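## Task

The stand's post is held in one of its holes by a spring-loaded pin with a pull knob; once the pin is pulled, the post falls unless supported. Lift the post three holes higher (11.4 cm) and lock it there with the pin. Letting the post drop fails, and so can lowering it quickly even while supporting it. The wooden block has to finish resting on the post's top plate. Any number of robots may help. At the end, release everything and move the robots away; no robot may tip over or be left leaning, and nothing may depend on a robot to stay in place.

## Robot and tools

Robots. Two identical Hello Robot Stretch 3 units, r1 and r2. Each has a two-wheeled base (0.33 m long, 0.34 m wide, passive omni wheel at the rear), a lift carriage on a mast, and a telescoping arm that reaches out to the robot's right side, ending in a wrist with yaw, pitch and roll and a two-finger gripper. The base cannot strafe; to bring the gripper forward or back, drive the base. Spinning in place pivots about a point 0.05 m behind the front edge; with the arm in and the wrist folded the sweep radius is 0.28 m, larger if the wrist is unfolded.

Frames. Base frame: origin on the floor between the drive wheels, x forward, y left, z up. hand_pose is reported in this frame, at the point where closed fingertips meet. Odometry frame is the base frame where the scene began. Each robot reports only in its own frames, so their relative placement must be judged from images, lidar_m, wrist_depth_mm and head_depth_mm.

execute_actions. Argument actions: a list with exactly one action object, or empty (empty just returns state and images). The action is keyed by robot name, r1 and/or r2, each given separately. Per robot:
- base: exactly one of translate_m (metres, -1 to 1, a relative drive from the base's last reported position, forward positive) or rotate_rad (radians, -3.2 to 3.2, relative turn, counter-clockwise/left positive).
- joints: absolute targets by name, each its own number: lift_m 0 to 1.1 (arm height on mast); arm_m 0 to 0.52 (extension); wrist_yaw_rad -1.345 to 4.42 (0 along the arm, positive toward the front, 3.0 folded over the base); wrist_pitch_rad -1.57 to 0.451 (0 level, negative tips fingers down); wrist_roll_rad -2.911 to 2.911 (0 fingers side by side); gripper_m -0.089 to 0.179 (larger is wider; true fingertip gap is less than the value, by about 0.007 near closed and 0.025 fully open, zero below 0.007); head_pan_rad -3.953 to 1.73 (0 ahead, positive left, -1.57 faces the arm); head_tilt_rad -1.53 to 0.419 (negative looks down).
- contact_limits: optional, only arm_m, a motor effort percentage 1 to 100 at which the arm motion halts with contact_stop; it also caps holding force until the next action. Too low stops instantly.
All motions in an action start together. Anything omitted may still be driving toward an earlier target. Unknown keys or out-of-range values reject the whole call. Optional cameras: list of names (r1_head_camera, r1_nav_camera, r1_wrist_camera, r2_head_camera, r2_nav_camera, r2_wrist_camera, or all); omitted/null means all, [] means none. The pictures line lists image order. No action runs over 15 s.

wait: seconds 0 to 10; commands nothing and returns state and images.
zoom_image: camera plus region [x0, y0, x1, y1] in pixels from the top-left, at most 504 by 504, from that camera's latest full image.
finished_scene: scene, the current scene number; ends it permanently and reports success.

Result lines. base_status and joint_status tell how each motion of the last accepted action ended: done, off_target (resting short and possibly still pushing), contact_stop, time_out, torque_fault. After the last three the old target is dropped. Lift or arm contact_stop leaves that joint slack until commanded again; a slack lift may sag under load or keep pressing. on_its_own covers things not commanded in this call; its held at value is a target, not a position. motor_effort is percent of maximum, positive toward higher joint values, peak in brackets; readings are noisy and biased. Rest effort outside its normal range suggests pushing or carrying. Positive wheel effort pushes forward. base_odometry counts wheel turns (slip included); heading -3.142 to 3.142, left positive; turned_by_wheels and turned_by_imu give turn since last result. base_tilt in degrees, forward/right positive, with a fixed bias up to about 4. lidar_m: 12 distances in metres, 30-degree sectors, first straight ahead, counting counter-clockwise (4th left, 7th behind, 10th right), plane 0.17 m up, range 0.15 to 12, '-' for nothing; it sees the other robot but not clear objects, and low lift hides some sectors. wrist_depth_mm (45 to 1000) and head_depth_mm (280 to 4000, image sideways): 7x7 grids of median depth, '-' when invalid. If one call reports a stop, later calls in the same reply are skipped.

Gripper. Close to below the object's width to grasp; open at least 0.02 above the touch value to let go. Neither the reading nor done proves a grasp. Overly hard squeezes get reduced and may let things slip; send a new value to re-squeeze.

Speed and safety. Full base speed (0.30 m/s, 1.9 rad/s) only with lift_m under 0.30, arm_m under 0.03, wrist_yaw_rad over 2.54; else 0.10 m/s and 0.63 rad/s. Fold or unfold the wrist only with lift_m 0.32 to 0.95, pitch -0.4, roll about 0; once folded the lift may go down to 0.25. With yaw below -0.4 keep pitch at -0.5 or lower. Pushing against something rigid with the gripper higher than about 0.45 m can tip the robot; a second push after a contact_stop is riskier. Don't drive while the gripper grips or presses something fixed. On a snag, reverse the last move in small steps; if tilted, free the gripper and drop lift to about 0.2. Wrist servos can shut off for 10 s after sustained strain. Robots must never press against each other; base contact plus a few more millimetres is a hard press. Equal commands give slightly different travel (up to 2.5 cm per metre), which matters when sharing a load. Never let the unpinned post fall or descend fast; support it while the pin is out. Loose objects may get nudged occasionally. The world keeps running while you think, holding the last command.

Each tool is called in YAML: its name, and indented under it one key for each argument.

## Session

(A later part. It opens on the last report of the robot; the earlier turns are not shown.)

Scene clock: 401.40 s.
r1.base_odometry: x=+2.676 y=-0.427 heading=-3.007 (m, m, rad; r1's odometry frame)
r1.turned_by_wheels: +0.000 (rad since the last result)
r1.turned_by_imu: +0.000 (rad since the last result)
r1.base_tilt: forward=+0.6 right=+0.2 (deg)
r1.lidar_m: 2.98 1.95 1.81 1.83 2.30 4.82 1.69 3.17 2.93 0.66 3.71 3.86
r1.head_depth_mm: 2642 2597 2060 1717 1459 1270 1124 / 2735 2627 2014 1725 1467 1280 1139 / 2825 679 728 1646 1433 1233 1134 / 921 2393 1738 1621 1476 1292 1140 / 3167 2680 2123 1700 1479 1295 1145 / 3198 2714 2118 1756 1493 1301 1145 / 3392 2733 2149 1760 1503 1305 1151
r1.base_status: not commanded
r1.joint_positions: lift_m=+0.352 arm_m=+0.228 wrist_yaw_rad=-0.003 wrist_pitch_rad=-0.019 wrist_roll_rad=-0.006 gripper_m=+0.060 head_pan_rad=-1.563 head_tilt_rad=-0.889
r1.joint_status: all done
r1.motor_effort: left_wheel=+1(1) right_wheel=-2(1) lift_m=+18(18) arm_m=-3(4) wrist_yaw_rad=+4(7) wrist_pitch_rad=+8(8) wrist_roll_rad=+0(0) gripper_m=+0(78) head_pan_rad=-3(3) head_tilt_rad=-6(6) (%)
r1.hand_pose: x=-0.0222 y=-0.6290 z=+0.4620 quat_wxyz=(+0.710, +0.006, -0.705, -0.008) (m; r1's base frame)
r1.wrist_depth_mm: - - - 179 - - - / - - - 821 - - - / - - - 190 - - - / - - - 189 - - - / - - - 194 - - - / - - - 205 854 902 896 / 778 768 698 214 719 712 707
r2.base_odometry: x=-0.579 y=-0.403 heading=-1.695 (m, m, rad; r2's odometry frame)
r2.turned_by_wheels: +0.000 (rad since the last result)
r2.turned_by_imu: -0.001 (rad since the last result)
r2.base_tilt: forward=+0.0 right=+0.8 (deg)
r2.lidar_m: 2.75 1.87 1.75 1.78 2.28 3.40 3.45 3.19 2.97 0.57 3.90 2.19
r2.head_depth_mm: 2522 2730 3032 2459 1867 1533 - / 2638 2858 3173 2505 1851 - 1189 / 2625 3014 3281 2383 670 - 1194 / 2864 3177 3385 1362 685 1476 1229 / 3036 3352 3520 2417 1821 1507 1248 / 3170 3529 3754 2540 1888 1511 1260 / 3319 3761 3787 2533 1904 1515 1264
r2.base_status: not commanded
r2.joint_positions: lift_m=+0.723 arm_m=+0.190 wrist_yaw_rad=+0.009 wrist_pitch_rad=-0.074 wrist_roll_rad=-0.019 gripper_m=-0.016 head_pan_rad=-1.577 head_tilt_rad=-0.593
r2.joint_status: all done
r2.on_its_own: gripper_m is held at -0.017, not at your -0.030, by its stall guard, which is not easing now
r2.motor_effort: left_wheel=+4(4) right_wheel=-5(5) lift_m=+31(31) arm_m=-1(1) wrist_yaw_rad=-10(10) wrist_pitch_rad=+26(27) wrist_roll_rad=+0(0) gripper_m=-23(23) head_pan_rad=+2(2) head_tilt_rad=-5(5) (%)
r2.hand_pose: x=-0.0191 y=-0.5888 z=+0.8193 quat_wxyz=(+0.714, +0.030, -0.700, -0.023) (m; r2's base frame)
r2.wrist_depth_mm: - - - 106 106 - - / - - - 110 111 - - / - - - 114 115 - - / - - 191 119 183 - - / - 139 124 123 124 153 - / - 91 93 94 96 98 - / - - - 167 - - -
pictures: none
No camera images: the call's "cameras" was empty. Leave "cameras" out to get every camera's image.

execute_actions:
  actions:
    - {"r1": {"joints": {"arm_m": 0.243}}, "r2": {"joints": {"lift_m": 0.732}}}
  cameras: []

Scene clock: 456.07 s.
r1.base_odometry: x=+2.676 y=-0.427 heading=-3.007 (m, m, rad; r1's odometry frame)
r1.turned_by_wheels: +0.000 (rad since the last result)
r1.turned_by_imu: +0.000 (rad since the last result)
r1.base_tilt: forward=+0.6 right=+0.2 (deg)
r1.lidar_m: 2.97 1.95 1.81 1.84 2.31 4.81 1.69 3.17 2.93 0.66 3.71 3.85
r1.head_depth_mm: 2638 2572 2056 1713 1462 1273 1131 / 2724 2629 2017 1718 1471 1274 1142 / 2817 678 729 1640 1478 1239 1142 / 917 2388 1741 1627 1482 1292 1141 / 3143 2667 2132 1704 1486 1299 1149 / 3238 2716 2127 1762 1497 1300 1147 / 3395 2732 2134 1772 1499 1306 1150
r1.base_status: not commanded
r1.joint_positions: lift_m=+0.352 arm_m=+0.243 wrist_yaw_rad=-0.003 wrist_pitch_rad=-0.019 wrist_roll_rad=-0.006 gripper_m=+0.060 head_pan_rad=-1.563 head_tilt_rad=-0.889
r1.joint_status: all done
r1.motor_effort: left_wheel=+2(3) right_wheel=-2(2) lift_m=+18(18) arm_m=+4(4) wrist_yaw_rad=+3(3) wrist_pitch_rad=+8(8) wrist_roll_rad=+0(0) gripper_m=+0(0) head_pan_rad=-3(3) head_tilt_rad=-7(6) (%)
r1.hand_pose: x=-0.0222 y=-0.6434 z=+0.4620 quat_wxyz=(+0.710, +0.006, -0.705, -0.008) (m; r1's base frame)
r1.wrist_depth_mm: - - - 165 - - - / - - - 169 - - - / - - - 176 - - - / - - - 173 - - - / - - - 179 - - - / - - - 189 849 890 887 / 788 770 700 196 739 692 694
r2.base_odometry: x=-0.579 y=-0.403 heading=-1.695 (m, m, rad; r2's odometry frame)
r2.turned_by_wheels: +0.000 (rad since the last result)
r2.turned_by_imu: -0.001 (rad since the last result)
r2.base_tilt: forward=+0.1 right=+0.8 (deg)
r2.lidar_m: 2.75 1.86 1.75 1.78 2.28 3.39 3.47 3.21 2.98 0.57 3.89 2.19
r2.head_depth_mm: 2496 2725 3018 2453 1866 1538 - / 2659 2899 3121 2460 1899 - 1193 / 2614 3041 3294 2410 671 - 1190 / 2840 3194 3388 1368 686 1470 1225 / 3000 3352 3535 2406 1814 1505 1256 / 3248 3539 3764 2483 1896 1505 1254 / 3350 3703 3780 2537 1896 1510 1260
r2.base_status: not commanded
r2.joint_positions: lift_m=+0.731 arm_m=+0.190 wrist_yaw_rad=+0.009 wrist_pitch_rad=-0.102 wrist_roll_rad=-0.019 gripper_m=-0.016 head_pan_rad=-1.577 head_tilt_rad=-0.593
r2.joint_status: all done
r2.on_its_own: gripper_m is held at -0.017, not at your -0.030, by its stall guard, which is not easing now; wrist_pitch_rad is at rest, and its effort (+35) is outside its rest range (-20 to +32)
r2.motor_effort: left_wheel=+4(4) right_wheel=-5(5) lift_m=+32(32) arm_m=-1(1) wrist_yaw_rad=-10(10) wrist_pitch_rad=+35(36) wrist_roll_rad=+0(0) gripper_m=-23(23) head_pan_rad=+2(2) head_tilt_rad=-4(5) (%)
r2.hand_pose: x=-0.0191 y=-0.5875 z=+0.8201 quat_wxyz=(+0.713, +0.040, -0.699, -0.033) (m; r2's base frame)
r2.wrist_depth_mm: - - - 104 104 - - / - - - 109 109 - - / - - - 114 115 - - / - - 189 119 180 - - / - - 124 123 125 153 - / - 95 96 98 99 101 - / - - - 169 - 87 -
pictures: none
No camera images: the call's "cameras" was empty. Leave "cameras" out to get every camera's image.

execute_actions:
  actions:
    - {"r1": {"joints": {"gripper_m": -0.025}}}
  cameras: []

execute_actions:
  actions:
    - {"r1": {"joints": {"arm_m": 0.228}}}
  cameras: ["r1_wrist_camera", "r1_head_camera"]

Scene clock: 463.67 s.
r1.base_odometry: x=+2.676 y=-0.427 heading=-3.007 (m, m, rad; r1's odometry frame)
r1.turned_by_wheels: +0.000 (rad since the last result)
r1.turned_by_imu: +0.000 (rad since the last result)
r1.base_tilt: forward=+0.6 right=+0.2 (deg)
r1.lidar_m: 2.98 1.94 1.82 1.83 2.30 4.82 1.69 3.17 2.93 0.66 3.70 3.86
r1.head_depth_mm: 2629 2615 2049 1710 1469 1273 1126 / 2734 2619 2026 1728 1474 1279 1141 / 2828 680 729 1643 1471 1240 1135 / 920 2393 1733 1626 1490 1292 1141 / 3114 2704 2122 1701 1488 1296 1145 / 3232 2702 2117 1759 1490 1301 1148 / 3386 2714 2135 1761 1496 1305 1153
r1.base_status: not commanded
r1.joint_positions: lift_m=+0.352 arm_m=+0.243 wrist_yaw_rad=-0.002 wrist_pitch_rad=-0.020 wrist_roll_rad=-0.006 gripper_m=-0.024 head_pan_rad=-1.563 head_tilt_rad=-0.889
r1.joint_status: all done
r1.motor_effort: left_wheel=+1(2) right_wheel=+1(1) lift_m=+18(18) arm_m=+4(4) wrist_yaw_rad=+3(4) wrist_pitch_rad=+8(8) wrist_roll_rad=+0(0) gripper_m=-20(93) head_pan_rad=-3(3) head_tilt_rad=-6(6) (%)
r1.hand_pose: x=-0.0219 y=-0.6434 z=+0.4618 quat_wxyz=(+0.710, +0.007, -0.705, -0.008) (m; r1's base frame)
r1.wrist_depth_mm: - - - 165 - - - / - - - 169 - - - / - - - 178 - - - / - - - 175 - - - / - - - 178 - - - / - - 972 190 928 906 900 / 789 767 709 197 734 720 694
r2.base_odometry: x=-0.579 y=-0.403 heading=-1.695 (m, m, rad; r2's odometry frame)
r2.turned_by_wheels: +0.000 (rad since the last result)
r2.turned_by_imu: -0.001 (rad since the last result)
r2.base_tilt: forward=+0.1 right=+0.8 (deg)
r2.lidar_m: 2.75 1.86 1.75 1.78 2.28 3.38 3.47 3.20 2.98 0.57 3.91 2.20
r2.head_depth_mm: 2531 2785 3001 2474 1858 1524 - / 2658 2896 3129 2461 1888 - 1190 / 2657 3015 3274 2399 671 - 1195 / 2843 3169 3359 1365 684 1483 1225 / 3037 3373 3588 2421 1821 1510 1257 / 3175 3550 3745 2536 1903 1520 1260 / 3353 3851 3836 2542 1906 1511 1261
r2.base_status: not commanded
r2.joint_positions: lift_m=+0.731 arm_m=+0.190 wrist_yaw_rad=+0.009 wrist_pitch_rad=-0.102 wrist_roll_rad=-0.019 gripper_m=-0.016 head_pan_rad=-1.577 head_tilt_rad=-0.593
r2.joint_status: not commanded
r2.on_its_own: gripper_m is held at -0.017, not at your -0.030, by its stall guard, which is not easing now; wrist_pitch_rad is at rest, and its effort (+35) is outside its rest range (-20 to +32)
r2.motor_effort: left_wheel=+4(4) right_wheel=-5(4) lift_m=+32(33) arm_m=-1(1) wrist_yaw_rad=-10(10) wrist_pitch_rad=+35(35) wrist_roll_rad=+0(0) gripper_m=-22(23) head_pan_rad=+2(3) head_tilt_rad=-5(5) (%)
r2.hand_pose: x=-0.0191 y=-0.5875 z=+0.8201 quat_wxyz=(+0.713, +0.040, -0.699, -0.033) (m; r2's base frame)
r2.wrist_depth_mm: - - - 104 104 - - / - - - 109 110 - - / - - - 114 115 - - / - - 189 119 180 - - / - - 124 123 125 153 - / - 95 96 98 100 101 - / - - - 169 - 87 -
pictures: none
No camera images: the call's "cameras" was empty. Leave "cameras" out to get every camera's image.

Scene clock: 464.60 s.
r1.base_odometry: x=+2.676 y=-0.427 heading=-3.007 (m, m, rad; r1's odometry frame)
r1.turned_by_wheels: +0.000 (rad since the last result)
r1.turned_by_imu: +0.000 (rad since the last result)
r1.base_tilt: forward=+0.6 right=+0.3 (deg)
r1.lidar_m: 2.98 1.95 1.82 1.84 2.30 4.83 1.69 3.16 2.93 0.66 3.69 3.85
r1.head_depth_mm: 2660 2593 2066 1709 1469 1274 1129 / 2727 2630 2020 1716 1463 1278 1137 / 2813 680 730 1651 1456 1240 1136 / 922 2397 1720 1620 1484 1289 1140 / 3128 2699 2127 1704 1487 1294 1144 / 3234 2708 2132 1753 1494 1300 1151 / 3393 2731 2145 1763 1503 1309 1151
r1.base_status: not commanded
r1.joint_positions: lift_m=+0.352 arm_m=+0.228 wrist_yaw_rad=-0.006 wrist_pitch_rad=-0.015 wrist_roll_rad=-0.006 gripper_m=-0.024 head_pan_rad=-1.563 head_tilt_rad=-0.889
r1.joint_status: all done
r1.motor_effort: left_wheel=+1(1) right_wheel=+1(2) lift_m=+18(18) arm_m=-4(6) wrist_yaw_rad=+7(8) wrist_pitch_rad=+6(8) wrist_roll_rad=+0(0) gripper_m=-17(20) head_pan_rad=-3(3) head_tilt_rad=-7(6) (%)
r1.hand_pose: x=-0.0229 y=-0.6292 z=+0.4630 quat_wxyz=(+0.710, +0.004, -0.705, -0.008) (m; r1's base frame)
r1.wrist_depth_mm: - - - 179 - - - / - - - 184 - - - / - - - 212 - - - / - - - 189 - - - / - - - 193 - - - / - - 915 206 - 930 881 / 790 771 720 213 714 719 717
r2.base_odometry: x=-0.579 y=-0.403 heading=-1.695 (m, m, rad; r2's odometry frame)
r2.turned_by_wheels: +0.000 (rad since the last result)
r2.turned_by_imu: +0.000 (rad since the last result)
r2.base_tilt: forward=+0.0 right=+0.8 (deg)
r2.lidar_m: 2.75 1.87 1.75 1.78 2.28 3.40 3.46 3.21 2.97 0.57 3.91 2.19
r2.head_depth_mm: 2532 2769 3026 2449 1867 1542 - / 2644 2869 3099 2492 1916 - 1200 / 2634 2995 3202 2365 671 - 1196 / 2870 3157 3361 1363 687 1484 1224 / 3031 3414 3616 2384 1820 1520 1264 / 3123 3578 3707 2521 1875 1519 1262 / 3354 3729 3889 2531 1906 1514 1267
r2.base_status: not commanded
r2.joint_positions: lift_m=+0.731 arm_m=+0.190 wrist_yaw_rad=+0.009 wrist_pitch_rad=-0.102 wrist_roll_rad=-0.019 gripper_m=-0.016 head_pan_rad=-1.577 head_tilt_rad=-0.593
r2.joint_status: not commanded
r2.on_its_own: gripper_m is held at -0.017, not at your -0.030, by its stall guard, which is not easing now; wrist_pitch_rad is at rest, and its effort (+35) is outside its rest range (-20 to +32)
r2.motor_effort: left_wheel=+4(4) right_wheel=-4(5) lift_m=+33(33) arm_m=+0(1) wrist_yaw_rad=-9(10) wrist_pitch_rad=+35(35) wrist_roll_rad=+0(0) gripper_m=-23(23) head_pan_rad=+2(2) head_tilt_rad=-5(5) (%)
r2.hand_pose: x=-0.0191 y=-0.5875 z=+0.8201 quat_wxyz=(+0.713, +0.040, -0.699, -0.033) (m; r2's base frame)
r2.wrist_depth_mm: - - - 104 104 - - / - - - 109 110 - - / - - - 113 114 - - / - - 188 119 180 - - / - - 124 123 125 153 - / - 95 96 98 100 101 - / - - - 169 - 87 -
pictures: r1_head_camera (sideways: a quarter turn clockwise sets it upright), r1_wrist_camera
Images, in order (width x height): r1_head_camera 896x504, r1_wrist_camera 644x364.

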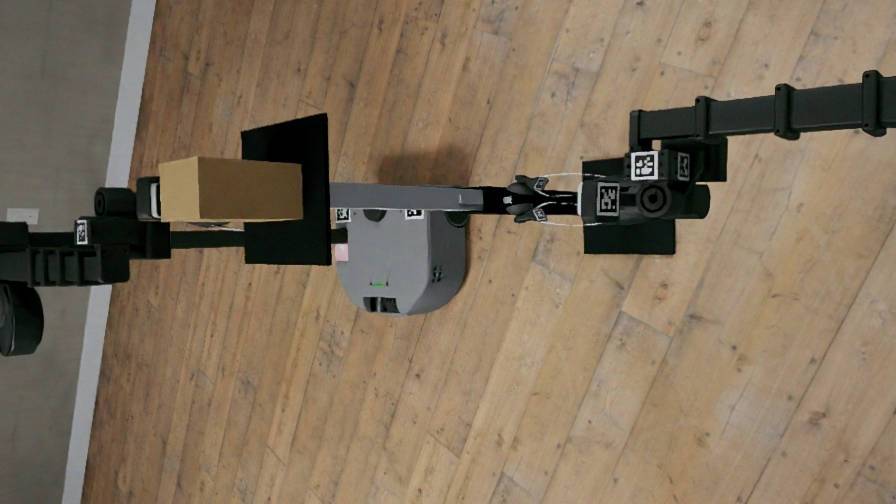

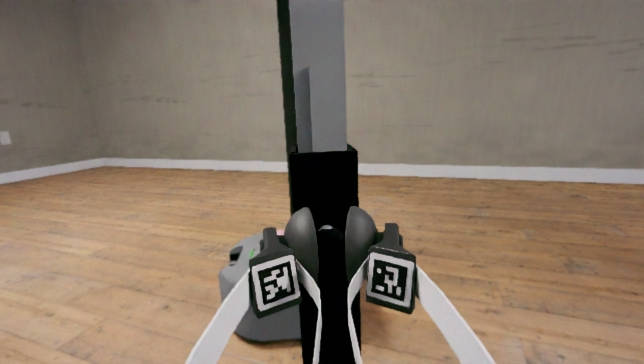

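execute_actions:
  actions:
    - {"r1": {"joints": {"gripper_m": 0.06}}, "r2": {"joints": {"lift_m": 0.740}}}
  cameras: []

execute_actions:
  actions:
    - {"r1": {"joints": {"arm_m": 0.238}}, "r2": {"joints": {"lift_m": 0.748}}}
  cameras: []

execute_actions:
  actions:
    - {"r1": {"joints": {"gripper_m": -0.025}}, "r2": {"joints": {"lift_m": 0.720}}}
  cameras: ["r1_wrist_camera"]

Scene clock: 528.10 s.
r1.base_odometry: x=+2.676 y=-0.427 heading=-3.007 (m, m, rad; r1's odometry frame)
r1.turned_by_wheels: +0.000 (rad since the last result)
r1.turned_by_imu: +0.000 (rad since the last result)
r1.base_tilt: forward=+0.6 right=+0.3 (deg)
r1.lidar_m: 2.98 1.95 1.81 1.84 2.31 4.80 1.69 3.17 2.92 0.66 3.71 3.86
r1.head_depth_mm: 2607 2605 2083 1716 1463 1272 1127 / 2744 2628 2010 1719 1468 1278 1133 / 2804 680 729 1645 1433 1238 1138 / 928 2465 1719 1614 1485 1291 1139 / 3160 2676 2115 1708 1490 1296 1145 / 3216 2717 2130 1762 1494 1296 1151 / 3392 2724 2151 1765 1501 1303 1154
r1.base_status: not commanded
r1.joint_positions: lift_m=+0.352 arm_m=+0.228 wrist_yaw_rad=-0.003 wrist_pitch_rad=-0.019 wrist_roll_rad=-0.006 gripper_m=+0.060 head_pan_rad=-1.563 head_tilt_rad=-0.889
r1.joint_status: all done
r1.motor_effort: left_wheel=+1(1) right_wheel=-1(1) lift_m=+18(18) arm_m=-3(4) wrist_yaw_rad=+3(7) wrist_pitch_rad=+8(8) wrist_roll_rad=+0(0) gripper_m=+0(79) head_pan_rad=-3(3) head_tilt_rad=-6(6) (%)
r1.hand_pose: x=-0.0222 y=-0.6290 z=+0.4620 quat_wxyz=(+0.710, +0.006, -0.705, -0.008) (m; r1's base frame)
r1.wrist_depth_mm: - - - 179 - - - / - - - 826 - - - / - - - 191 - - - / - - - 189 - - - / - - - 195 - - - / - - - 206 892 887 901 / 760 773 712 213 730 721 704
r2.base_odometry: x=-0.579 y=-0.403 heading=-1.695 (m, m, rad; r2's odometry frame)
r2.turned_by_wheels: +0.000 (rad since the last result)
r2.turned_by_imu: -0.001 (rad since the last result)
r2.base_tilt: forward=+0.0 right=+0.8 (deg)
r2.lidar_m: 2.75 1.86 1.75 1.78 2.28 3.39 3.45 3.19 2.97 0.57 3.90 2.19
r2.head_depth_mm: 2534 2735 3060 2437 1871 1530 - / 2611 2884 3152 2473 1917 - 1222 / 2649 3057 3248 2396 668 - 1202 / 2869 3171 3431 1369 694 1463 1225 / 3054 3425 3583 2395 1820 1511 1255 / 3157 3547 3789 2517 1885 1507 1258 / 3339 3755 3827 2532 1910 1523 1264
r2.base_status: not commanded
r2.joint_positions: lift_m=+0.739 arm_m=+0.190 wrist_yaw_rad=+0.009 wrist_pitch_rad=-0.123 wrist_roll_rad=-0.019 gripper_m=-0.016 head_pan_rad=-1.577 head_tilt_rad=-0.593
r2.joint_status: all done
r2.on_its_own: gripper_m is held at -0.017, not at your -0.030, by its stall guard, which is not easing now; wrist_pitch_rad is at rest, and its effort (+43) is outside its rest range (-20 to +32)
r2.motor_effort: left_wheel=+4(4) right_wheel=-5(5) lift_m=+33(35) arm_m=-2(2) wrist_yaw_rad=-10(10) wrist_pitch_rad=+43(43) wrist_roll_rad=+0(0) gripper_m=-22(22) head_pan_rad=+2(3) head_tilt_rad=-5(5) (%)
r2.hand_pose: x=-0.0191 y=-0.5864 z=+0.8227 quat_wxyz=(+0.713, +0.047, -0.699, -0.040) (m; r2's base frame)
r2.wrist_depth_mm: - - - 103 103 - - / - - - 108 109 - - / - - - 113 114 - - / - - 187 119 180 - - / - - 126 123 125 - - / - 98 99 100 102 104 - / - - 952 171 - 89 -
pictures: none
No camera images: the call's "cameras" was empty. Leave "cameras" out to get every camera's image.

Scene clock: 528.93 s.
r1.base_odometry: x=+2.676 y=-0.427 heading=-3.007 (m, m, rad; r1's odometry frame)
r1.turned_by_wheels: +0.000 (rad since the last result)
r1.turned_by_imu: +0.000 (rad since the last result)
r1.base_tilt: forward=+0.7 right=+0.3 (deg)
r1.lidar_m: 2.98 1.94 1.81 1.84 2.31 4.82 1.69 3.17 2.93 0.66 3.69 3.86
r1.head_depth_mm: 2612 2626 2060 1717 1461 1273 1128 / 2736 2623 2024 1721 1466 1274 1135 / 2802 679 728 1647 1453 1236 1135 / 904 2466 1732 1620 1479 1291 1140 / 3156 2679 2123 1704 1489 1293 1148 / 3208 2711 2132 1761 1505 1299 1149 / 3372 2736 2156 1772 1498 1302 1154
r1.base_status: not commanded
r1.joint_positions: lift_m=+0.352 arm_m=+0.238 wrist_yaw_rad=-0.003 wrist_pitch_rad=-0.019 wrist_roll_rad=-0.006 gripper_m=+0.060 head_pan_rad=-1.563 head_tilt_rad=-0.889
r1.joint_status: all done
r1.motor_effort: left_wheel=+2(1) right_wheel=-1(1) lift_m=+18(18) arm_m=+4(4) wrist_yaw_rad=+3(4) wrist_pitch_rad=+8(8) wrist_roll_rad=+0(0) gripper_m=+0(0) head_pan_rad=-3(3) head_tilt_rad=-6(6) (%)
r1.hand_pose: x=-0.0222 y=-0.6384 z=+0.4620 quat_wxyz=(+0.710, +0.006, -0.705, -0.008) (m; r1's base frame)
r1.wrist_depth_mm: - - - 170 - - - / - - - 174 - - - / - - - 181 - - - / - - - 179 - - - / - - - 184 - - - / - - - 196 867 937 873 / 794 772 709 203 721 713 701
r2.base_odometry: x=-0.579 y=-0.403 heading=-1.695 (m, m, rad; r2's odometry frame)
r2.turned_by_wheels: +0.000 (rad since the last result)
r2.turned_by_imu: +0.000 (rad since the last result)
r2.base_tilt: forward=+0.0 right=+0.9 (deg)
r2.lidar_m: 2.75 1.87 1.75 1.78 2.28 3.39 3.44 3.20 2.97 0.57 3.89 2.19
r2.head_depth_mm: 2528 2756 3024 2483 1864 1565 - / 2645 2915 3131 2502 1923 - 1223 / 2621 3039 3246 2387 667 - 1204 / 2891 3157 3379 1371 695 1461 1228 / 2988 3375 3580 2385 1823 1518 1262 / 3153 3570 3821 2501 1900 1514 1267 / 3354 3767 3784 2511 1880 1509 1265
r2.base_status: not commanded
r2.joint_positions: lift_m=+0.747 arm_m=+0.190 wrist_yaw_rad=+0.010 wrist_pitch_rad=-0.151 wrist_roll_rad=-0.019 gripper_m=-0.016 head_pan_rad=-1.577 head_tilt_rad=-0.593
r2.joint_status: all done
r2.on_its_own: gripper_m is held at -0.017, not at your -0.030, by its stall guard, which is not easing now; wrist_pitch_rad is at rest, and its effort (+52) is outside its rest range (-20 to +32)
r2.motor_effort: left_wheel=+4(5) right_wheel=-5(5) lift_m=+35(35) arm_m=-2(2) wrist_yaw_rad=-10(10) wrist_pitch_rad=+52(53) wrist_roll_rad=+0(0) gripper_m=-22(23) head_pan_rad=+3(2) head_tilt_rad=-4(5) (%)
r2.hand_pose: x=-0.0191 y=-0.5848 z=+0.8236 quat_wxyz=(+0.712, +0.057, -0.698, -0.050) (m; r2's base frame)
r2.wrist_depth_mm: - - - 102 102 - - / - - - 107 107 - - / - - - 113 114 - - / - - 185 119 177 - - / - - 135 124 126 - - / - 101 102 103 105 107 - / - - 508 175 91 92 -
pictures: none
No camera images: the call's "cameras" was empty. Leave "cameras" out to get every camera's image.

Scene clock: 530.27 s.
r1.base_odometry: x=+2.676 y=-0.427 heading=-3.007 (m, m, rad; r1's odometry frame)
r1.turned_by_wheels: +0.000 (rad since the last result)
r1.turned_by_imu: +0.000 (rad since the last result)
r1.base_tilt: forward=+0.6 right=+0.3 (deg)
r1.lidar_m: 2.97 1.94 1.82 1.83 2.31 4.80 1.69 3.17 2.93 0.66 3.69 3.86
r1.head_depth_mm: 2613 2597 2067 1708 1455 1276 1131 / 2730 2596 2017 1719 1468 1279 1132 / 2822 677 728 1647 1474 1240 1139 / 1002 1494 1731 1616 1482 1291 1142 / 3154 2674 2118 1699 1489 1300 1143 / 3249 2725 2136 1758 1498 1296 1148 / 3393 2738 2142 1764 1506 1304 1154
r1.base_status: not commanded
r1.joint_positions: lift_m=+0.352 arm_m=+0.238 wrist_yaw_rad=-0.006 wrist_pitch_rad=-0.017 wrist_roll_rad=-0.006 gripper_m=-0.024 head_pan_rad=-1.563 head_tilt_rad=-0.889
r1.joint_status: all done
r1.motor_effort: left_wheel=+1(1) right_wheel=+1(1) lift_m=+18(17) arm_m=+0(4) wrist_yaw_rad=+7(8) wrist_pitch_rad=+7(8) wrist_roll_rad=+0(0) gripper_m=-18(92) head_pan_rad=-3(3) head_tilt_rad=-5(5) (%)
r1.hand_pose: x=-0.0230 y=-0.6388 z=+0.4624 quat_wxyz=(+0.710, +0.004, -0.705, -0.008) (m; r1's base frame)
r1.wrist_depth_mm: - - - 169 - - - / - - - 174 - - - / - - - 184 - - - / - - - 179 - - - / - - - 182 - - - / - - 926 193 - 883 879 / 782 757 703 202 714 726 700
r2.base_odometry: x=-0.579 y=-0.403 heading=-1.695 (m, m, rad; r2's odometry frame)
r2.turned_by_wheels: +0.000 (rad since the last result)
r2.turned_by_imu: +0.000 (rad since the last result)
r2.base_tilt: forward=+0.0 right=+0.8 (deg)
r2.lidar_m: 2.75 1.87 1.75 1.78 2.28 3.40 3.46 3.18 2.97 0.57 3.89 2.20
r2.head_depth_mm: 2535 2783 3077 2456 1868 1530 - / 2661 2864 3169 2448 1883 - 1206 / 2625 3025 3267 2359 672 - 1193 / 2813 3144 3373 1370 684 1490 1225 / 3022 3419 3608 2396 1820 1498 1254 / 3197 3590 3770 2518 1893 1512 1266 / 3345 3827 3782 2516 1884 1519 1262
r2.base_status: not commanded
r2.joint_positions: lift_m=+0.720 arm_m=+0.190 wrist_yaw_rad=+0.010 wrist_pitch_rad=-0.064 wrist_roll_rad=-0.019 gripper_m=-0.016 head_pan_rad=-1.577 head_tilt_rad=-0.593
r2.joint_status: all done
r2.on_its_own: gripper_m is held at -0.017, not at your -0.030, by its stall guard, which is not easing now
r2.motor_effort: left_wheel=+4(4) right_wheel=-4(5) lift_m=+17(34) arm_m=+0(2) wrist_yaw_rad=-11(10) wrist_pitch_rad=+22(53) wrist_roll_rad=+0(0) gripper_m=-21(23) head_pan_rad=+2(2) head_tilt_rad=-5(5) (%)
r2.hand_pose: x=-0.0190 y=-0.5892 z=+0.8185 quat_wxyz=(+0.714, +0.026, -0.700, -0.019) (m; r2's base frame)
r2.wrist_depth_mm: - - - 108 108 - - / - - - 112 113 - - / - - - 116 117 - - / - - 220 120 184 - - / - 139 128 123 125 152 - / - 90 91 93 94 96 - / - - - 168 - - -
pictures: r1_wrist_camera
Images, in order (width x height): r1_wrist_camera 644x364.

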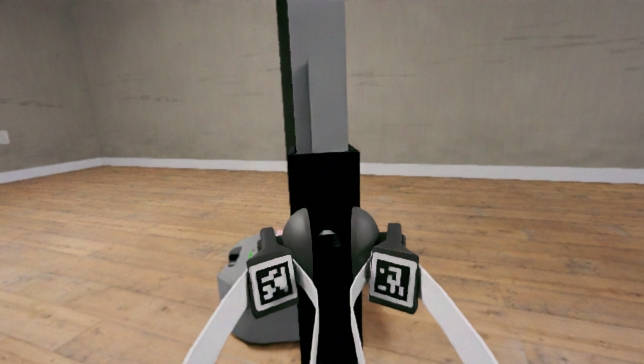

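execute_actions:
  actions:
    - {"r2": {"joints": {"lift_m": 0.7355}}}
  cameras: []

execute_actions:
  actions:
    - {"r1": {"joints": {"arm_m": 0.222}}}
  cameras: ["r1_wrist_camera", "r1_head_camera"]

Scene clock: 541.80 s.
r1.base_odometry: x=+2.676 y=-0.427 heading=-3.007 (m, m, rad; r1's odometry frame)
r1.turned_by_wheels: +0.000 (rad since the last result)
r1.turned_by_imu: +0.000 (rad since the last result)
r1.base_tilt: forward=+0.7 right=+0.3 (deg)
r1.lidar_m: 2.97 1.94 1.82 1.83 2.30 4.80 1.69 3.18 2.93 0.66 3.68 3.86
r1.head_depth_mm: 2643 2597 2061 1710 1463 1278 1130 / 2753 2627 2017 1727 1471 1279 1132 / 2810 679 731 1649 1474 1240 1139 / 926 2472 1730 1620 1479 1288 1145 / 3153 2681 2115 1704 1495 1292 1144 / 3233 2721 2138 1755 1498 1296 1145 / 3408 2747 2142 1759 1502 1306 1152
r1.base_status: not commanded
r1.joint_positions: lift_m=+0.352 arm_m=+0.238 wrist_yaw_rad=-0.006 wrist_pitch_rad=-0.017 wrist_roll_rad=-0.006 gripper_m=-0.024 head_pan_rad=-1.563 head_tilt_rad=-0.889
r1.joint_status: not commanded
r1.motor_effort: left_wheel=+1(1) right_wheel=+1(1) lift_m=+18(18) arm_m=+1(0) wrist_yaw_rad=+8(7) wrist_pitch_rad=+7(7) wrist_roll_rad=+0(0) gripper_m=-18(18) head_pan_rad=-3(3) head_tilt_rad=-6(6) (%)
r1.hand_pose: x=-0.0230 y=-0.6388 z=+0.4625 quat_wxyz=(+0.710, +0.004, -0.705, -0.008) (m; r1's base frame)
r1.wrist_depth_mm: - - - 170 - - - / - - - 176 - - - / - - - 183 - - - / - - - 178 - - - / - - - 182 - - - / - - 909 194 - 901 913 / 778 758 708 203 723 716 703
r2.base_odometry: x=-0.579 y=-0.403 heading=-1.695 (m, m, rad; r2's odometry frame)
r2.turned_by_wheels: +0.000 (rad since the last result)
r2.turned_by_imu: -0.001 (rad since the last result)
r2.base_tilt: forward=+0.0 right=+0.8 (deg)
r2.lidar_m: 2.75 1.87 1.75 1.78 2.28 3.39 3.46 3.19 2.97 0.57 3.90 2.20
r2.head_depth_mm: 2526 2770 2998 2463 1879 1535 - / 2623 2890 3151 2486 1898 - 1222 / 2644 3039 3315 2366 671 - 1206 / 2852 3146 3371 1375 684 1478 1218 / 3043 3357 3568 2409 1814 1514 1247 / 3203 3574 3773 2543 1887 1514 1260 / 3330 3739 3815 2524 1906 1522 1274
r2.base_status: not commanded
r2.joint_positions: lift_m=+0.735 arm_m=+0.190 wrist_yaw_rad=+0.010 wrist_pitch_rad=-0.114 wrist_roll_rad=-0.019 gripper_m=-0.016 head_pan_rad=-1.577 head_tilt_rad=-0.593
r2.joint_status: all done
r2.on_its_own: gripper_m is held at -0.017, not at your -0.030, by its stall guard, which is not easing now; wrist_pitch_rad is at rest, and its effort (+39) is outside its rest range (-20 to +32)
r2.motor_effort: left_wheel=+4(4) right_wheel=-4(4) lift_m=+33(32) arm_m=+0(1) wrist_yaw_rad=-10(10) wrist_pitch_rad=+39(41) wrist_roll_rad=+0(0) gripper_m=-22(22) head_pan_rad=+2(2) head_tilt_rad=-5(5) (%)
r2.hand_pose: x=-0.0190 y=-0.5869 z=+0.8204 quat_wxyz=(+0.713, +0.044, -0.699, -0.037) (m; r2's base frame)
r2.wrist_depth_mm: - - - 104 104 - - / - - - 109 110 - - / - - - 114 115 - - / - - 187 119 180 - - / - - 132 124 126 154 - / - 97 98 100 101 103 - / - - - 170 - 89 -
pictures: none
No camera images: the call's "cameras" was empty. Leave "cameras" out to get every camera's image.

Scene clock: 542.77 s.
r1.base_odometry: x=+2.676 y=-0.427 heading=-3.007 (m, m, rad; r1's odometry frame)
r1.turned_by_wheels: +0.000 (rad since the last result)
r1.turned_by_imu: +0.000 (rad since the last result)
r1.base_tilt: forward=+0.6 right=+0.2 (deg)
r1.lidar_m: 2.98 1.95 1.82 1.84 2.31 4.81 1.69 3.17 2.93 0.66 3.69 3.86
r1.head_depth_mm: 2628 2605 2058 1714 1467 1276 1128 / 2740 2626 2025 1716 1466 1280 1144 / 2801 677 731 1647 1461 1240 1138 / 924 2464 1731 1620 1484 1288 1145 / 3108 2693 2114 1699 1494 1294 1145 / 3225 2722 2129 1754 1494 1304 1147 / 3393 2735 2146 1773 1503 1303 1148
r1.base_status: not commanded
r1.joint_positions: lift_m=+0.352 arm_m=+0.222 wrist_yaw_rad=-0.006 wrist_pitch_rad=-0.015 wrist_roll_rad=-0.006 gripper_m=-0.024 head_pan_rad=-1.563 head_tilt_rad=-0.889
r1.joint_status: all done
r1.motor_effort: left_wheel=+2(1) right_wheel=+1(1) lift_m=+18(18) arm_m=-4(7) wrist_yaw_rad=+8(7) wrist_pitch_rad=+7(7) wrist_roll_rad=+0(0) gripper_m=-16(19) head_pan_rad=-3(3) head_tilt_rad=-5(6) (%)
r1.hand_pose: x=-0.0230 y=-0.6231 z=+0.4630 quat_wxyz=(+0.710, +0.003, -0.705, -0.008) (m; r1's base frame)
r1.wrist_depth_mm: - - - 186 - - - / - - - 190 - - - / - - - 881 - - - / - - - 195 - - - / - - - 200 - - - / - - 961 212 - 900 909 / 780 774 712 676 748 718 708
r2.base_odometry: x=-0.579 y=-0.403 heading=-1.695 (m, m, rad; r2's odometry frame)
r2.turned_by_wheels: +0.000 (rad since the last result)
r2.turned_by_imu: +0.000 (rad since the last result)
r2.base_tilt: forward=+0.0 right=+0.8 (deg)
r2.lidar_m: 2.75 1.87 1.75 1.78 2.28 3.39 3.47 3.21 2.97 0.57 3.87 2.19
r2.head_depth_mm: 2502 2783 3006 2440 1853 1539 - / 2646 2886 3106 2461 1889 - 1216 / 2617 3026 3234 2356 668 - 1213 / 2880 3118 3367 1372 685 1484 1225 / 3020 3378 3586 2413 1827 1508 1253 / 3193 3530 3778 2560 1895 1521 1259 / 3346 3822 3775 2536 1891 1536 1266
r2.base_status: not commanded
r2.joint_positions: lift_m=+0.735 arm_m=+0.190 wrist_yaw_rad=+0.010 wrist_pitch_rad=-0.114 wrist_roll_rad=-0.019 gripper_m=-0.016 head_pan_rad=-1.577 head_tilt_rad=-0.593
r2.joint_status: not commanded
r2.on_its_own: gripper_m is held at -0.017, not at your -0.030, by its stall guard, which is not easing now; wrist_pitch_rad is at rest, and its effort (+40) is outside its rest range (-20 to +32)
r2.motor_effort: left_wheel=+4(4) right_wheel=-4(4) lift_m=+32(32) arm_m=-1(1) wrist_yaw_rad=-10(11) wrist_pitch_rad=+40(40) wrist_roll_rad=+0(0) gripper_m=-22(22) head_pan_rad=+2(2) head_tilt_rad=-5(5) (%)
r2.hand_pose: x=-0.0190 y=-0.5869 z=+0.8204 quat_wxyz=(+0.713, +0.044, -0.699, -0.037) (m; r2's base frame)
r2.wrist_depth_mm: - - - 104 104 - - / - - - 109 109 - - / - - - 114 115 - - / - - 188 119 180 - - / - - 132 124 125 153 - / - 96 98 99 101 103 - / - - - 170 - 89 -
pictures: r1_head_camera (sideways: a quarter turn clockwise sets it upright), r1_wrist_camera
Images, in order (width x height): r1_head_camera 896x504, r1_wrist_camera 644x364.

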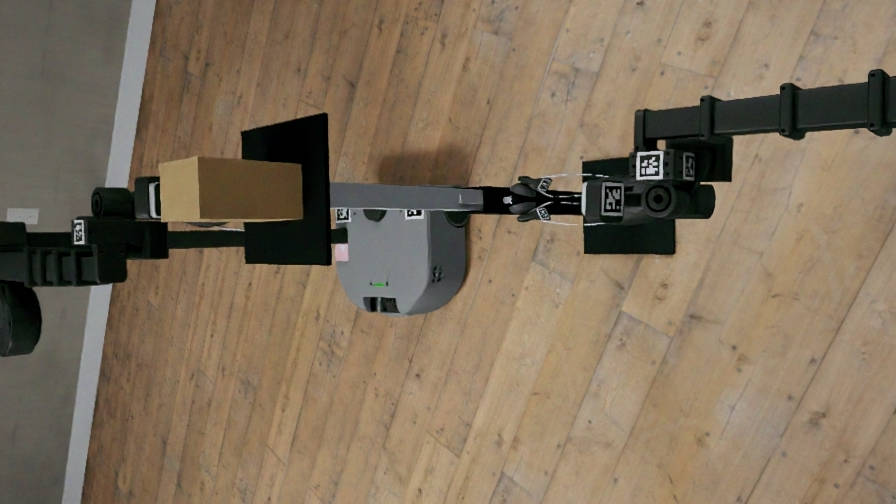

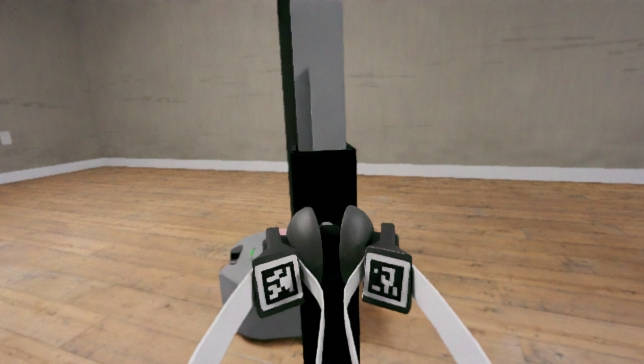

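execute_actions:
  actions:
    - {"r1": {"joints": {"gripper_m": 0.06}}, "r2": {"joints": {"lift_m": 0.738}}}
  cameras: []

execute_actions:
  actions:
    - {"r1": {"joints": {"arm_m": 0.239}}}
  cameras: []

execute_actions:
  actions:
    - {"r1": {"joints": {"gripper_m": -0.07}}}
  cameras: []

execute_actions:
  actions:
    - {"r1": {"joints": {"arm_m": 0.222}}}
  cameras: ["r1_wrist_camera", "r1_head_camera"]

Scene clock: 571.33 s.
r1.base_odometry: x=+2.676 y=-0.427 heading=-3.007 (m, m, rad; r1's odometry frame)
r1.turned_by_wheels: +0.000 (rad since the last result)
r1.turned_by_imu: +0.000 (rad since the last result)
r1.base_tilt: forward=+0.6 right=+0.3 (deg)
r1.lidar_m: 2.97 1.95 1.82 1.84 2.30 4.82 1.68 3.18 2.94 0.66 3.70 3.85
r1.head_depth_mm: 2641 2612 2069 1707 1464 1277 1134 / 2745 2614 2005 1718 1473 1275 1143 / 2789 679 730 1643 1436 1239 1133 / 928 2469 1727 1617 1473 1289 1142 / 3107 2676 2110 1709 1484 1296 1146 / 3203 2700 2122 1753 1492 1299 1152 / 3406 2726 2132 1770 1500 1303 1151
r1.base_status: not commanded
r1.joint_positions: lift_m=+0.352 arm_m=+0.222 wrist_yaw_rad=-0.003 wrist_pitch_rad=-0.019 wrist_roll_rad=-0.006 gripper_m=+0.060 head_pan_rad=-1.563 head_tilt_rad=-0.889
r1.joint_status: all done
r1.motor_effort: left_wheel=+1(1) right_wheel=-1(1) lift_m=+18(18) arm_m=-3(4) wrist_yaw_rad=+5(7) wrist_pitch_rad=+8(8) wrist_roll_rad=+0(0) gripper_m=+0(79) head_pan_rad=-3(3) head_tilt_rad=-6(6) (%)
r1.hand_pose: x=-0.0222 y=-0.6230 z=+0.4620 quat_wxyz=(+0.710, +0.006, -0.705, -0.008) (m; r1's base frame)
r1.wrist_depth_mm: - - - 186 - - - / - - - 834 - - - / - - - 230 - - - / - - - 195 - - - / - - - 201 - - - / - - - 214 896 942 877 / 777 760 715 222 730 701 711
r2.base_odometry: x=-0.579 y=-0.403 heading=-1.695 (m, m, rad; r2's odometry frame)
r2.turned_by_wheels: +0.000 (rad since the last result)
r2.turned_by_imu: -0.001 (rad since the last result)
r2.base_tilt: forward=+0.0 right=+0.8 (deg)
r2.lidar_m: 2.75 1.87 1.75 1.77 2.27 3.40 3.47 3.20 2.97 0.57 3.89 2.19
r2.head_depth_mm: 2521 2768 3030 2443 1853 1554 - / 2668 2912 3123 2463 1937 - 1224 / 2612 3060 3186 2378 668 - 1210 / 2847 3160 3341 1367 696 1461 1228 / 3032 3395 3588 2389 1825 1502 1251 / 3180 3522 3779 2517 1887 1511 1260 / 3338 3743 3844 2541 1915 1510 1271
r2.base_status: not commanded
r2.joint_positions: lift_m=+0.737 arm_m=+0.190 wrist_yaw_rad=+0.010 wrist_pitch_rad=-0.122 wrist_roll_rad=-0.019 gripper_m=-0.016 head_pan_rad=-1.577 head_tilt_rad=-0.593
r2.joint_status: all done
r2.on_its_own: gripper_m is held at -0.017, not at your -0.030, by its stall guard, which is not easing now; wrist_pitch_rad is at rest, and its effort (+43) is outside its rest range (-20 to +32)
r2.motor_effort: left_wheel=+4(4) right_wheel=-4(4) lift_m=+33(34) arm_m=+0(1) wrist_yaw_rad=-11(10) wrist_pitch_rad=+43(44) wrist_roll_rad=+0(0) gripper_m=-23(23) head_pan_rad=+2(2) head_tilt_rad=-5(5) (%)
r2.hand_pose: x=-0.0191 y=-0.5864 z=+0.8209 quat_wxyz=(+0.713, +0.047, -0.699, -0.040) (m; r2's base frame)
r2.wrist_depth_mm: - - - 104 103 - - / - - - 108 109 - - / - - - 113 114 - - / - - 187 119 180 - - / - - 133 124 126 - - / - 98 99 101 102 104 - / - - 963 171 - 89 -
pictures: none
No camera images: the call's "cameras" was empty. Leave "cameras" out to get every camera's image.

Scene clock: 572.30 s.
r1.base_odometry: x=+2.676 y=-0.427 heading=-3.007 (m, m, rad; r1's odometry frame)
r1.turned_by_wheels: +0.000 (rad since the last result)
r1.turned_by_imu: +0.000 (rad since the last result)
r1.base_tilt: forward=+0.6 right=+0.3 (deg)
r1.lidar_m: 2.97 1.95 1.81 1.84 2.30 4.80 1.69 3.17 2.93 0.66 3.71 3.86
r1.head_depth_mm: 2629 2613 2071 1710 1458 1277 1127 / 2716 2624 2016 1715 1477 1281 1135 / 2832 680 729 1649 1456 1243 1139 / 928 2465 1726 1623 1482 1288 1144 / 3148 2690 2120 1700 1487 1294 1147 / 3209 2719 2127 1765 1497 1299 1151 / 3392 2722 2127 1769 1506 1304 1153
r1.base_status: not commanded
r1.joint_positions: lift_m=+0.352 arm_m=+0.239 wrist_yaw_rad=-0.003 wrist_pitch_rad=-0.019 wrist_roll_rad=-0.006 gripper_m=+0.060 head_pan_rad=-1.563 head_tilt_rad=-0.889
r1.joint_status: all done
r1.motor_effort: left_wheel=+2(2) right_wheel=-1(2) lift_m=+18(18) arm_m=+4(4) wrist_yaw_rad=+3(4) wrist_pitch_rad=+8(8) wrist_roll_rad=+0(0) gripper_m=+0(0) head_pan_rad=-3(4) head_tilt_rad=-6(6) (%)
r1.hand_pose: x=-0.0222 y=-0.6394 z=+0.4620 quat_wxyz=(+0.710, +0.006, -0.705, -0.008) (m; r1's base frame)
r1.wrist_depth_mm: - - - 169 - - - / - - - 174 - - - / - - - 180 - - - / - - - 178 - - - / - - - 184 - - - / - - - 193 875 901 887 / 773 768 704 201 719 733 705
r2.base_odometry: x=-0.579 y=-0.403 heading=-1.695 (m, m, rad; r2's odometry frame)
r2.turned_by_wheels: +0.000 (rad since the last result)
r2.turned_by_imu: +0.000 (rad since the last result)
r2.base_tilt: forward=+0.0 right=+0.8 (deg)
r2.lidar_m: 2.75 1.87 1.75 1.78 2.28 3.40 3.46 3.21 2.98 0.57 3.89 2.19
r2.head_depth_mm: 2510 2737 3040 2458 1871 1561 - / 2615 2883 3114 2479 1933 - 1222 / 2597 2996 3303 2357 670 - 1202 / 2841 3182 3397 1372 698 1476 1223 / 2990 3407 3531 2416 1814 1507 1259 / 3207 3514 3823 2523 1874 1512 1260 / 3379 3760 3748 2514 1896 1504 1259
r2.base_status: not commanded
r2.joint_positions: lift_m=+0.737 arm_m=+0.190 wrist_yaw_rad=+0.010 wrist_pitch_rad=-0.122 wrist_roll_rad=-0.019 gripper_m=-0.016 head_pan_rad=-1.577 head_tilt_rad=-0.593
r2.joint_status: not commanded
r2.on_its_own: gripper_m is held at -0.017, not at your -0.030, by its stall guard, which is not easing now; wrist_pitch_rad is at rest, and its effort (+43) is outside its rest range (-20 to +32)
r2.motor_effort: left_wheel=+4(4) right_wheel=-4(4) lift_m=+33(33) arm_m=-1(1) wrist_yaw_rad=-10(10) wrist_pitch_rad=+43(43) wrist_roll_rad=+0(0) gripper_m=-22(22) head_pan_rad=+2(2) head_tilt_rad=-4(5) (%)
r2.hand_pose: x=-0.0191 y=-0.5864 z=+0.8209 quat_wxyz=(+0.713, +0.047, -0.699, -0.040) (m; r2's base frame)
r2.wrist_depth_mm: - - - 104 104 - - / - - - 108 109 - - / - - - 113 114 - - / - - 186 119 180 - - / - - 133 124 126 - - / - 97 99 100 102 103 - / - - 964 170 - 89 -
pictures: none
No camera images: the call's "cameras" was empty. Leave "cameras" out to get every camera's image.

Scene clock: 574.10 s.
r1.base_odometry: x=+2.676 y=-0.427 heading=-3.007 (m, m, rad; r1's odometry frame)
r1.turned_by_wheels: +0.000 (rad since the last result)
r1.turned_by_imu: +0.000 (rad since the last result)
r1.base_tilt: forward=+0.6 right=+0.3 (deg)
r1.lidar_m: 2.98 1.95 1.82 1.84 2.31 4.82 1.69 3.18 2.93 0.66 3.71 3.87
r1.head_depth_mm: 2622 2592 2065 1707 1461 1275 1129 / 2741 2628 2009 1723 1462 1279 1134 / 2816 678 730 1651 1470 1243 1138 / 924 2483 1736 1615 1481 1289 1139 / 3145 2691 2109 1702 1487 1298 1143 / 3211 2707 2131 1758 1481 1301 1151 / 3420 2733 2147 1763 1500 1307 1149
r1.base_status: not commanded
r1.joint_positions: lift_m=+0.352 arm_m=+0.239 wrist_yaw_rad=-0.006 wrist_pitch_rad=-0.016 wrist_roll_rad=-0.006 gripper_m=-0.068 head_pan_rad=-1.563 head_tilt_rad=-0.889
r1.joint_status: all done
r1.motor_effort: left_wheel=+1(2) right_wheel=+1(1) lift_m=+18(18) arm_m=-1(4) wrist_yaw_rad=+7(9) wrist_pitch_rad=+7(8) wrist_roll_rad=+0(0) gripper_m=-34(100) head_pan_rad=-3(3) head_tilt_rad=-6(5) (%)
r1.hand_pose: x=-0.0230 y=-0.6399 z=+0.4627 quat_wxyz=(+0.710, +0.004, -0.705, -0.008) (m; r1's base frame)
r1.wrist_depth_mm: - - - 169 - - - / - - - 175 - - - / - - - 182 - - - / - - - 179 - - - / - - - 183 - - - / - - 911 191 - 905 887 / 795 764 709 202 722 728 705
r2.base_odometry: x=-0.579 y=-0.403 heading=-1.695 (m, m, rad; r2's odometry frame)
r2.turned_by_wheels: +0.000 (rad since the last result)
r2.turned_by_imu: +0.000 (rad since the last result)
r2.base_tilt: forward=+0.1 right=+0.8 (deg)
r2.lidar_m: 2.75 1.87 1.75 1.78 2.27 3.40 3.46 3.20 2.97 0.57 3.91 2.19
r2.head_depth_mm: 2529 2755 3000 2440 1859 1560 - / 2633 2889 3170 2453 1943 - 1214 / 2614 2995 3256 2373 668 - 1210 / 2877 3158 3391 1373 698 1477 1217 / 3035 3383 3574 2415 1837 1505 1255 / 3193 3604 3799 2539 1885 1505 1267 / 3309 3824 3773 2517 1888 1522 1255
r2.base_status: not commanded
r2.joint_positions: lift_m=+0.737 arm_m=+0.190 wrist_yaw_rad=+0.010 wrist_pitch_rad=-0.122 wrist_roll_rad=-0.019 gripper_m=-0.016 head_pan_rad=-1.577 head_tilt_rad=-0.593
r2.joint_status: not commanded
r2.on_its_own: gripper_m is held at -0.017, not at your -0.030, by its stall guard, which is not easing now; wrist_pitch_rad is at rest, and its effort (+43) is outside its rest range (-20 to +32)
r2.motor_effort: left_wheel=+4(4) right_wheel=-4(4) lift_m=+33(33) arm_m=-1(0) wrist_yaw_rad=-10(10) wrist_pitch_rad=+43(43) wrist_roll_rad=+0(0) gripper_m=-22(22) head_pan_rad=+2(2) head_tilt_rad=-5(5) (%)
r2.hand_pose: x=-0.0191 y=-0.5864 z=+0.8209 quat_wxyz=(+0.713, +0.047, -0.699, -0.040) (m; r2's base frame)
r2.wrist_depth_mm: - - - 103 103 - - / - - - 108 109 - - / - - - 113 114 - - / - - 188 119 179 - - / - - 133 124 126 - - / - 97 99 100 102 104 - / - - - 171 - 89 -
pictures: none
No camera images: the call's "cameras" was empty. Leave "cameras" out to get every camera's image.

Scene clock: 575.07 s.
r1.base_odometry: x=+2.676 y=-0.427 heading=-3.007 (m, m, rad; r1's odometry frame)
r1.turned_by_wheels: +0.000 (rad since the last result)
r1.turned_by_imu: +0.000 (rad since the last result)
r1.base_tilt: forward=+0.6 right=+0.3 (deg)
r1.lidar_m: 2.98 1.94 1.82 1.84 2.31 4.82 1.69 3.16 2.93 0.66 3.71 3.86
r1.head_depth_mm: 2624 2621 2064 1706 1461 1278 1130 / 2740 2614 2017 1722 1464 1277 1135 / 2828 679 729 1653 1460 1242 1141 / 926 2472 1724 1618 1486 1289 1139 / 3127 2694 2118 1698 1486 1295 1145 / 3248 2702 2130 1759 1498 1305 1149 / 3401 2738 2142 1765 1501 1304 1150
r1.base_status: not commanded
r1.joint_positions: lift_m=+0.352 arm_m=+0.222 wrist_yaw_rad=-0.006 wrist_pitch_rad=-0.006 wrist_roll_rad=-0.006 gripper_m=-0.065 head_pan_rad=-1.563 head_tilt_rad=-0.889
r1.joint_status: all done
r1.motor_effort: left_wheel=+1(1) right_wheel=+1(1) lift_m=+19(18) arm_m=-1(11) wrist_yaw_rad=+8(8) wrist_pitch_rad=+2(6) wrist_roll_rad=+0(0) gripper_m=-31(34) head_pan_rad=-3(3) head_tilt_rad=-5(6) (%)
r1.hand_pose: x=-0.0230 y=-0.6232 z=+0.4651 quat_wxyz=(+0.710, +0.000, -0.705, -0.005) (m; r1's base frame)
r1.wrist_depth_mm: - - - 187 - - - / - - - 191 - - - / - - - 879 - - - / - - - 196 - - - / - - - 198 - - - / - - 930 213 - 903 909 / 800 783 718 678 735 712 696
r2.base_odometry: x=-0.579 y=-0.403 heading=-1.695 (m, m, rad; r2's odometry frame)
r2.turned_by_wheels: +0.000 (rad since the last result)
r2.turned_by_imu: +0.000 (rad since the last result)
r2.base_tilt: forward=+0.0 right=+0.8 (deg)
r2.lidar_m: 2.74 1.87 1.75 1.78 2.28 3.41 3.46 3.20 2.97 0.57 3.88 2.20
r2.head_depth_mm: 2549 2766 3021 2471 1860 1564 - / 2626 2876 3139 2478 1920 - 1225 / 2646 3049 3245 2373 669 - 1214 / 2828 3132 3400 1366 696 1493 1222 / 2992 3406 3528 2418 1836 1504 1262 / 3188 3539 3790 2522 1901 1508 1263 / 3356 3741 3830 2541 1902 1509 1265
r2.base_status: not commanded
r2.joint_positions: lift_m=+0.737 arm_m=+0.190 wrist_yaw_rad=+0.010 wrist_pitch_rad=-0.122 wrist_roll_rad=-0.019 gripper_m=-0.016 head_pan_rad=-1.577 head_tilt_rad=-0.593
r2.joint_status: not commanded
r2.on_its_own: gripper_m is held at -0.017, not at your -0.030, by its stall guard, which is not easing now; wrist_pitch_rad is at rest, and its effort (+42) is outside its rest range (-20 to +32)
r2.motor_effort: left_wheel=+4(4) right_wheel=-4(4) lift_m=+33(33) arm_m=+0(0) wrist_yaw_rad=-10(10) wrist_pitch_rad=+42(42) wrist_roll_rad=+0(0) gripper_m=-22(23) head_pan_rad=+2(2) head_tilt_rad=-5(5) (%)
r2.hand_pose: x=-0.0191 y=-0.5864 z=+0.8209 quat_wxyz=(+0.713, +0.047, -0.699, -0.040) (m; r2's base frame)
r2.wrist_depth_mm: - - - 104 104 - - / - - - 108 109 - - / - - - 113 115 - - / - - 186 119 180 - - / - - 132 124 126 - - / - 98 99 100 102 104 - / - - 975 171 - 89 -
pictures: r1_head_camera (sideways: a quarter turn clockwise sets it upright), r1_wrist_camera
Images, in order (width x height): r1_head_camera 896x504, r1_wrist_camera 644x364.

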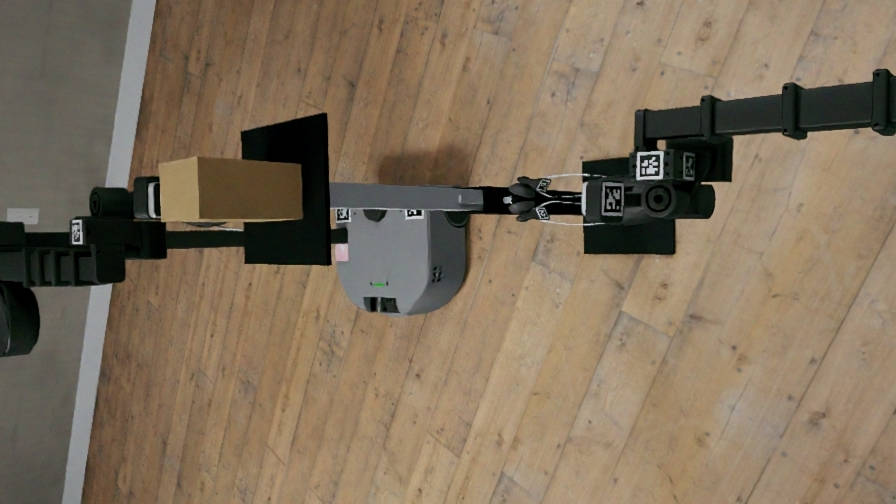

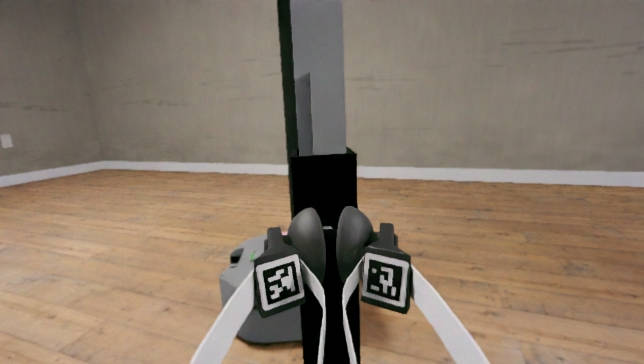

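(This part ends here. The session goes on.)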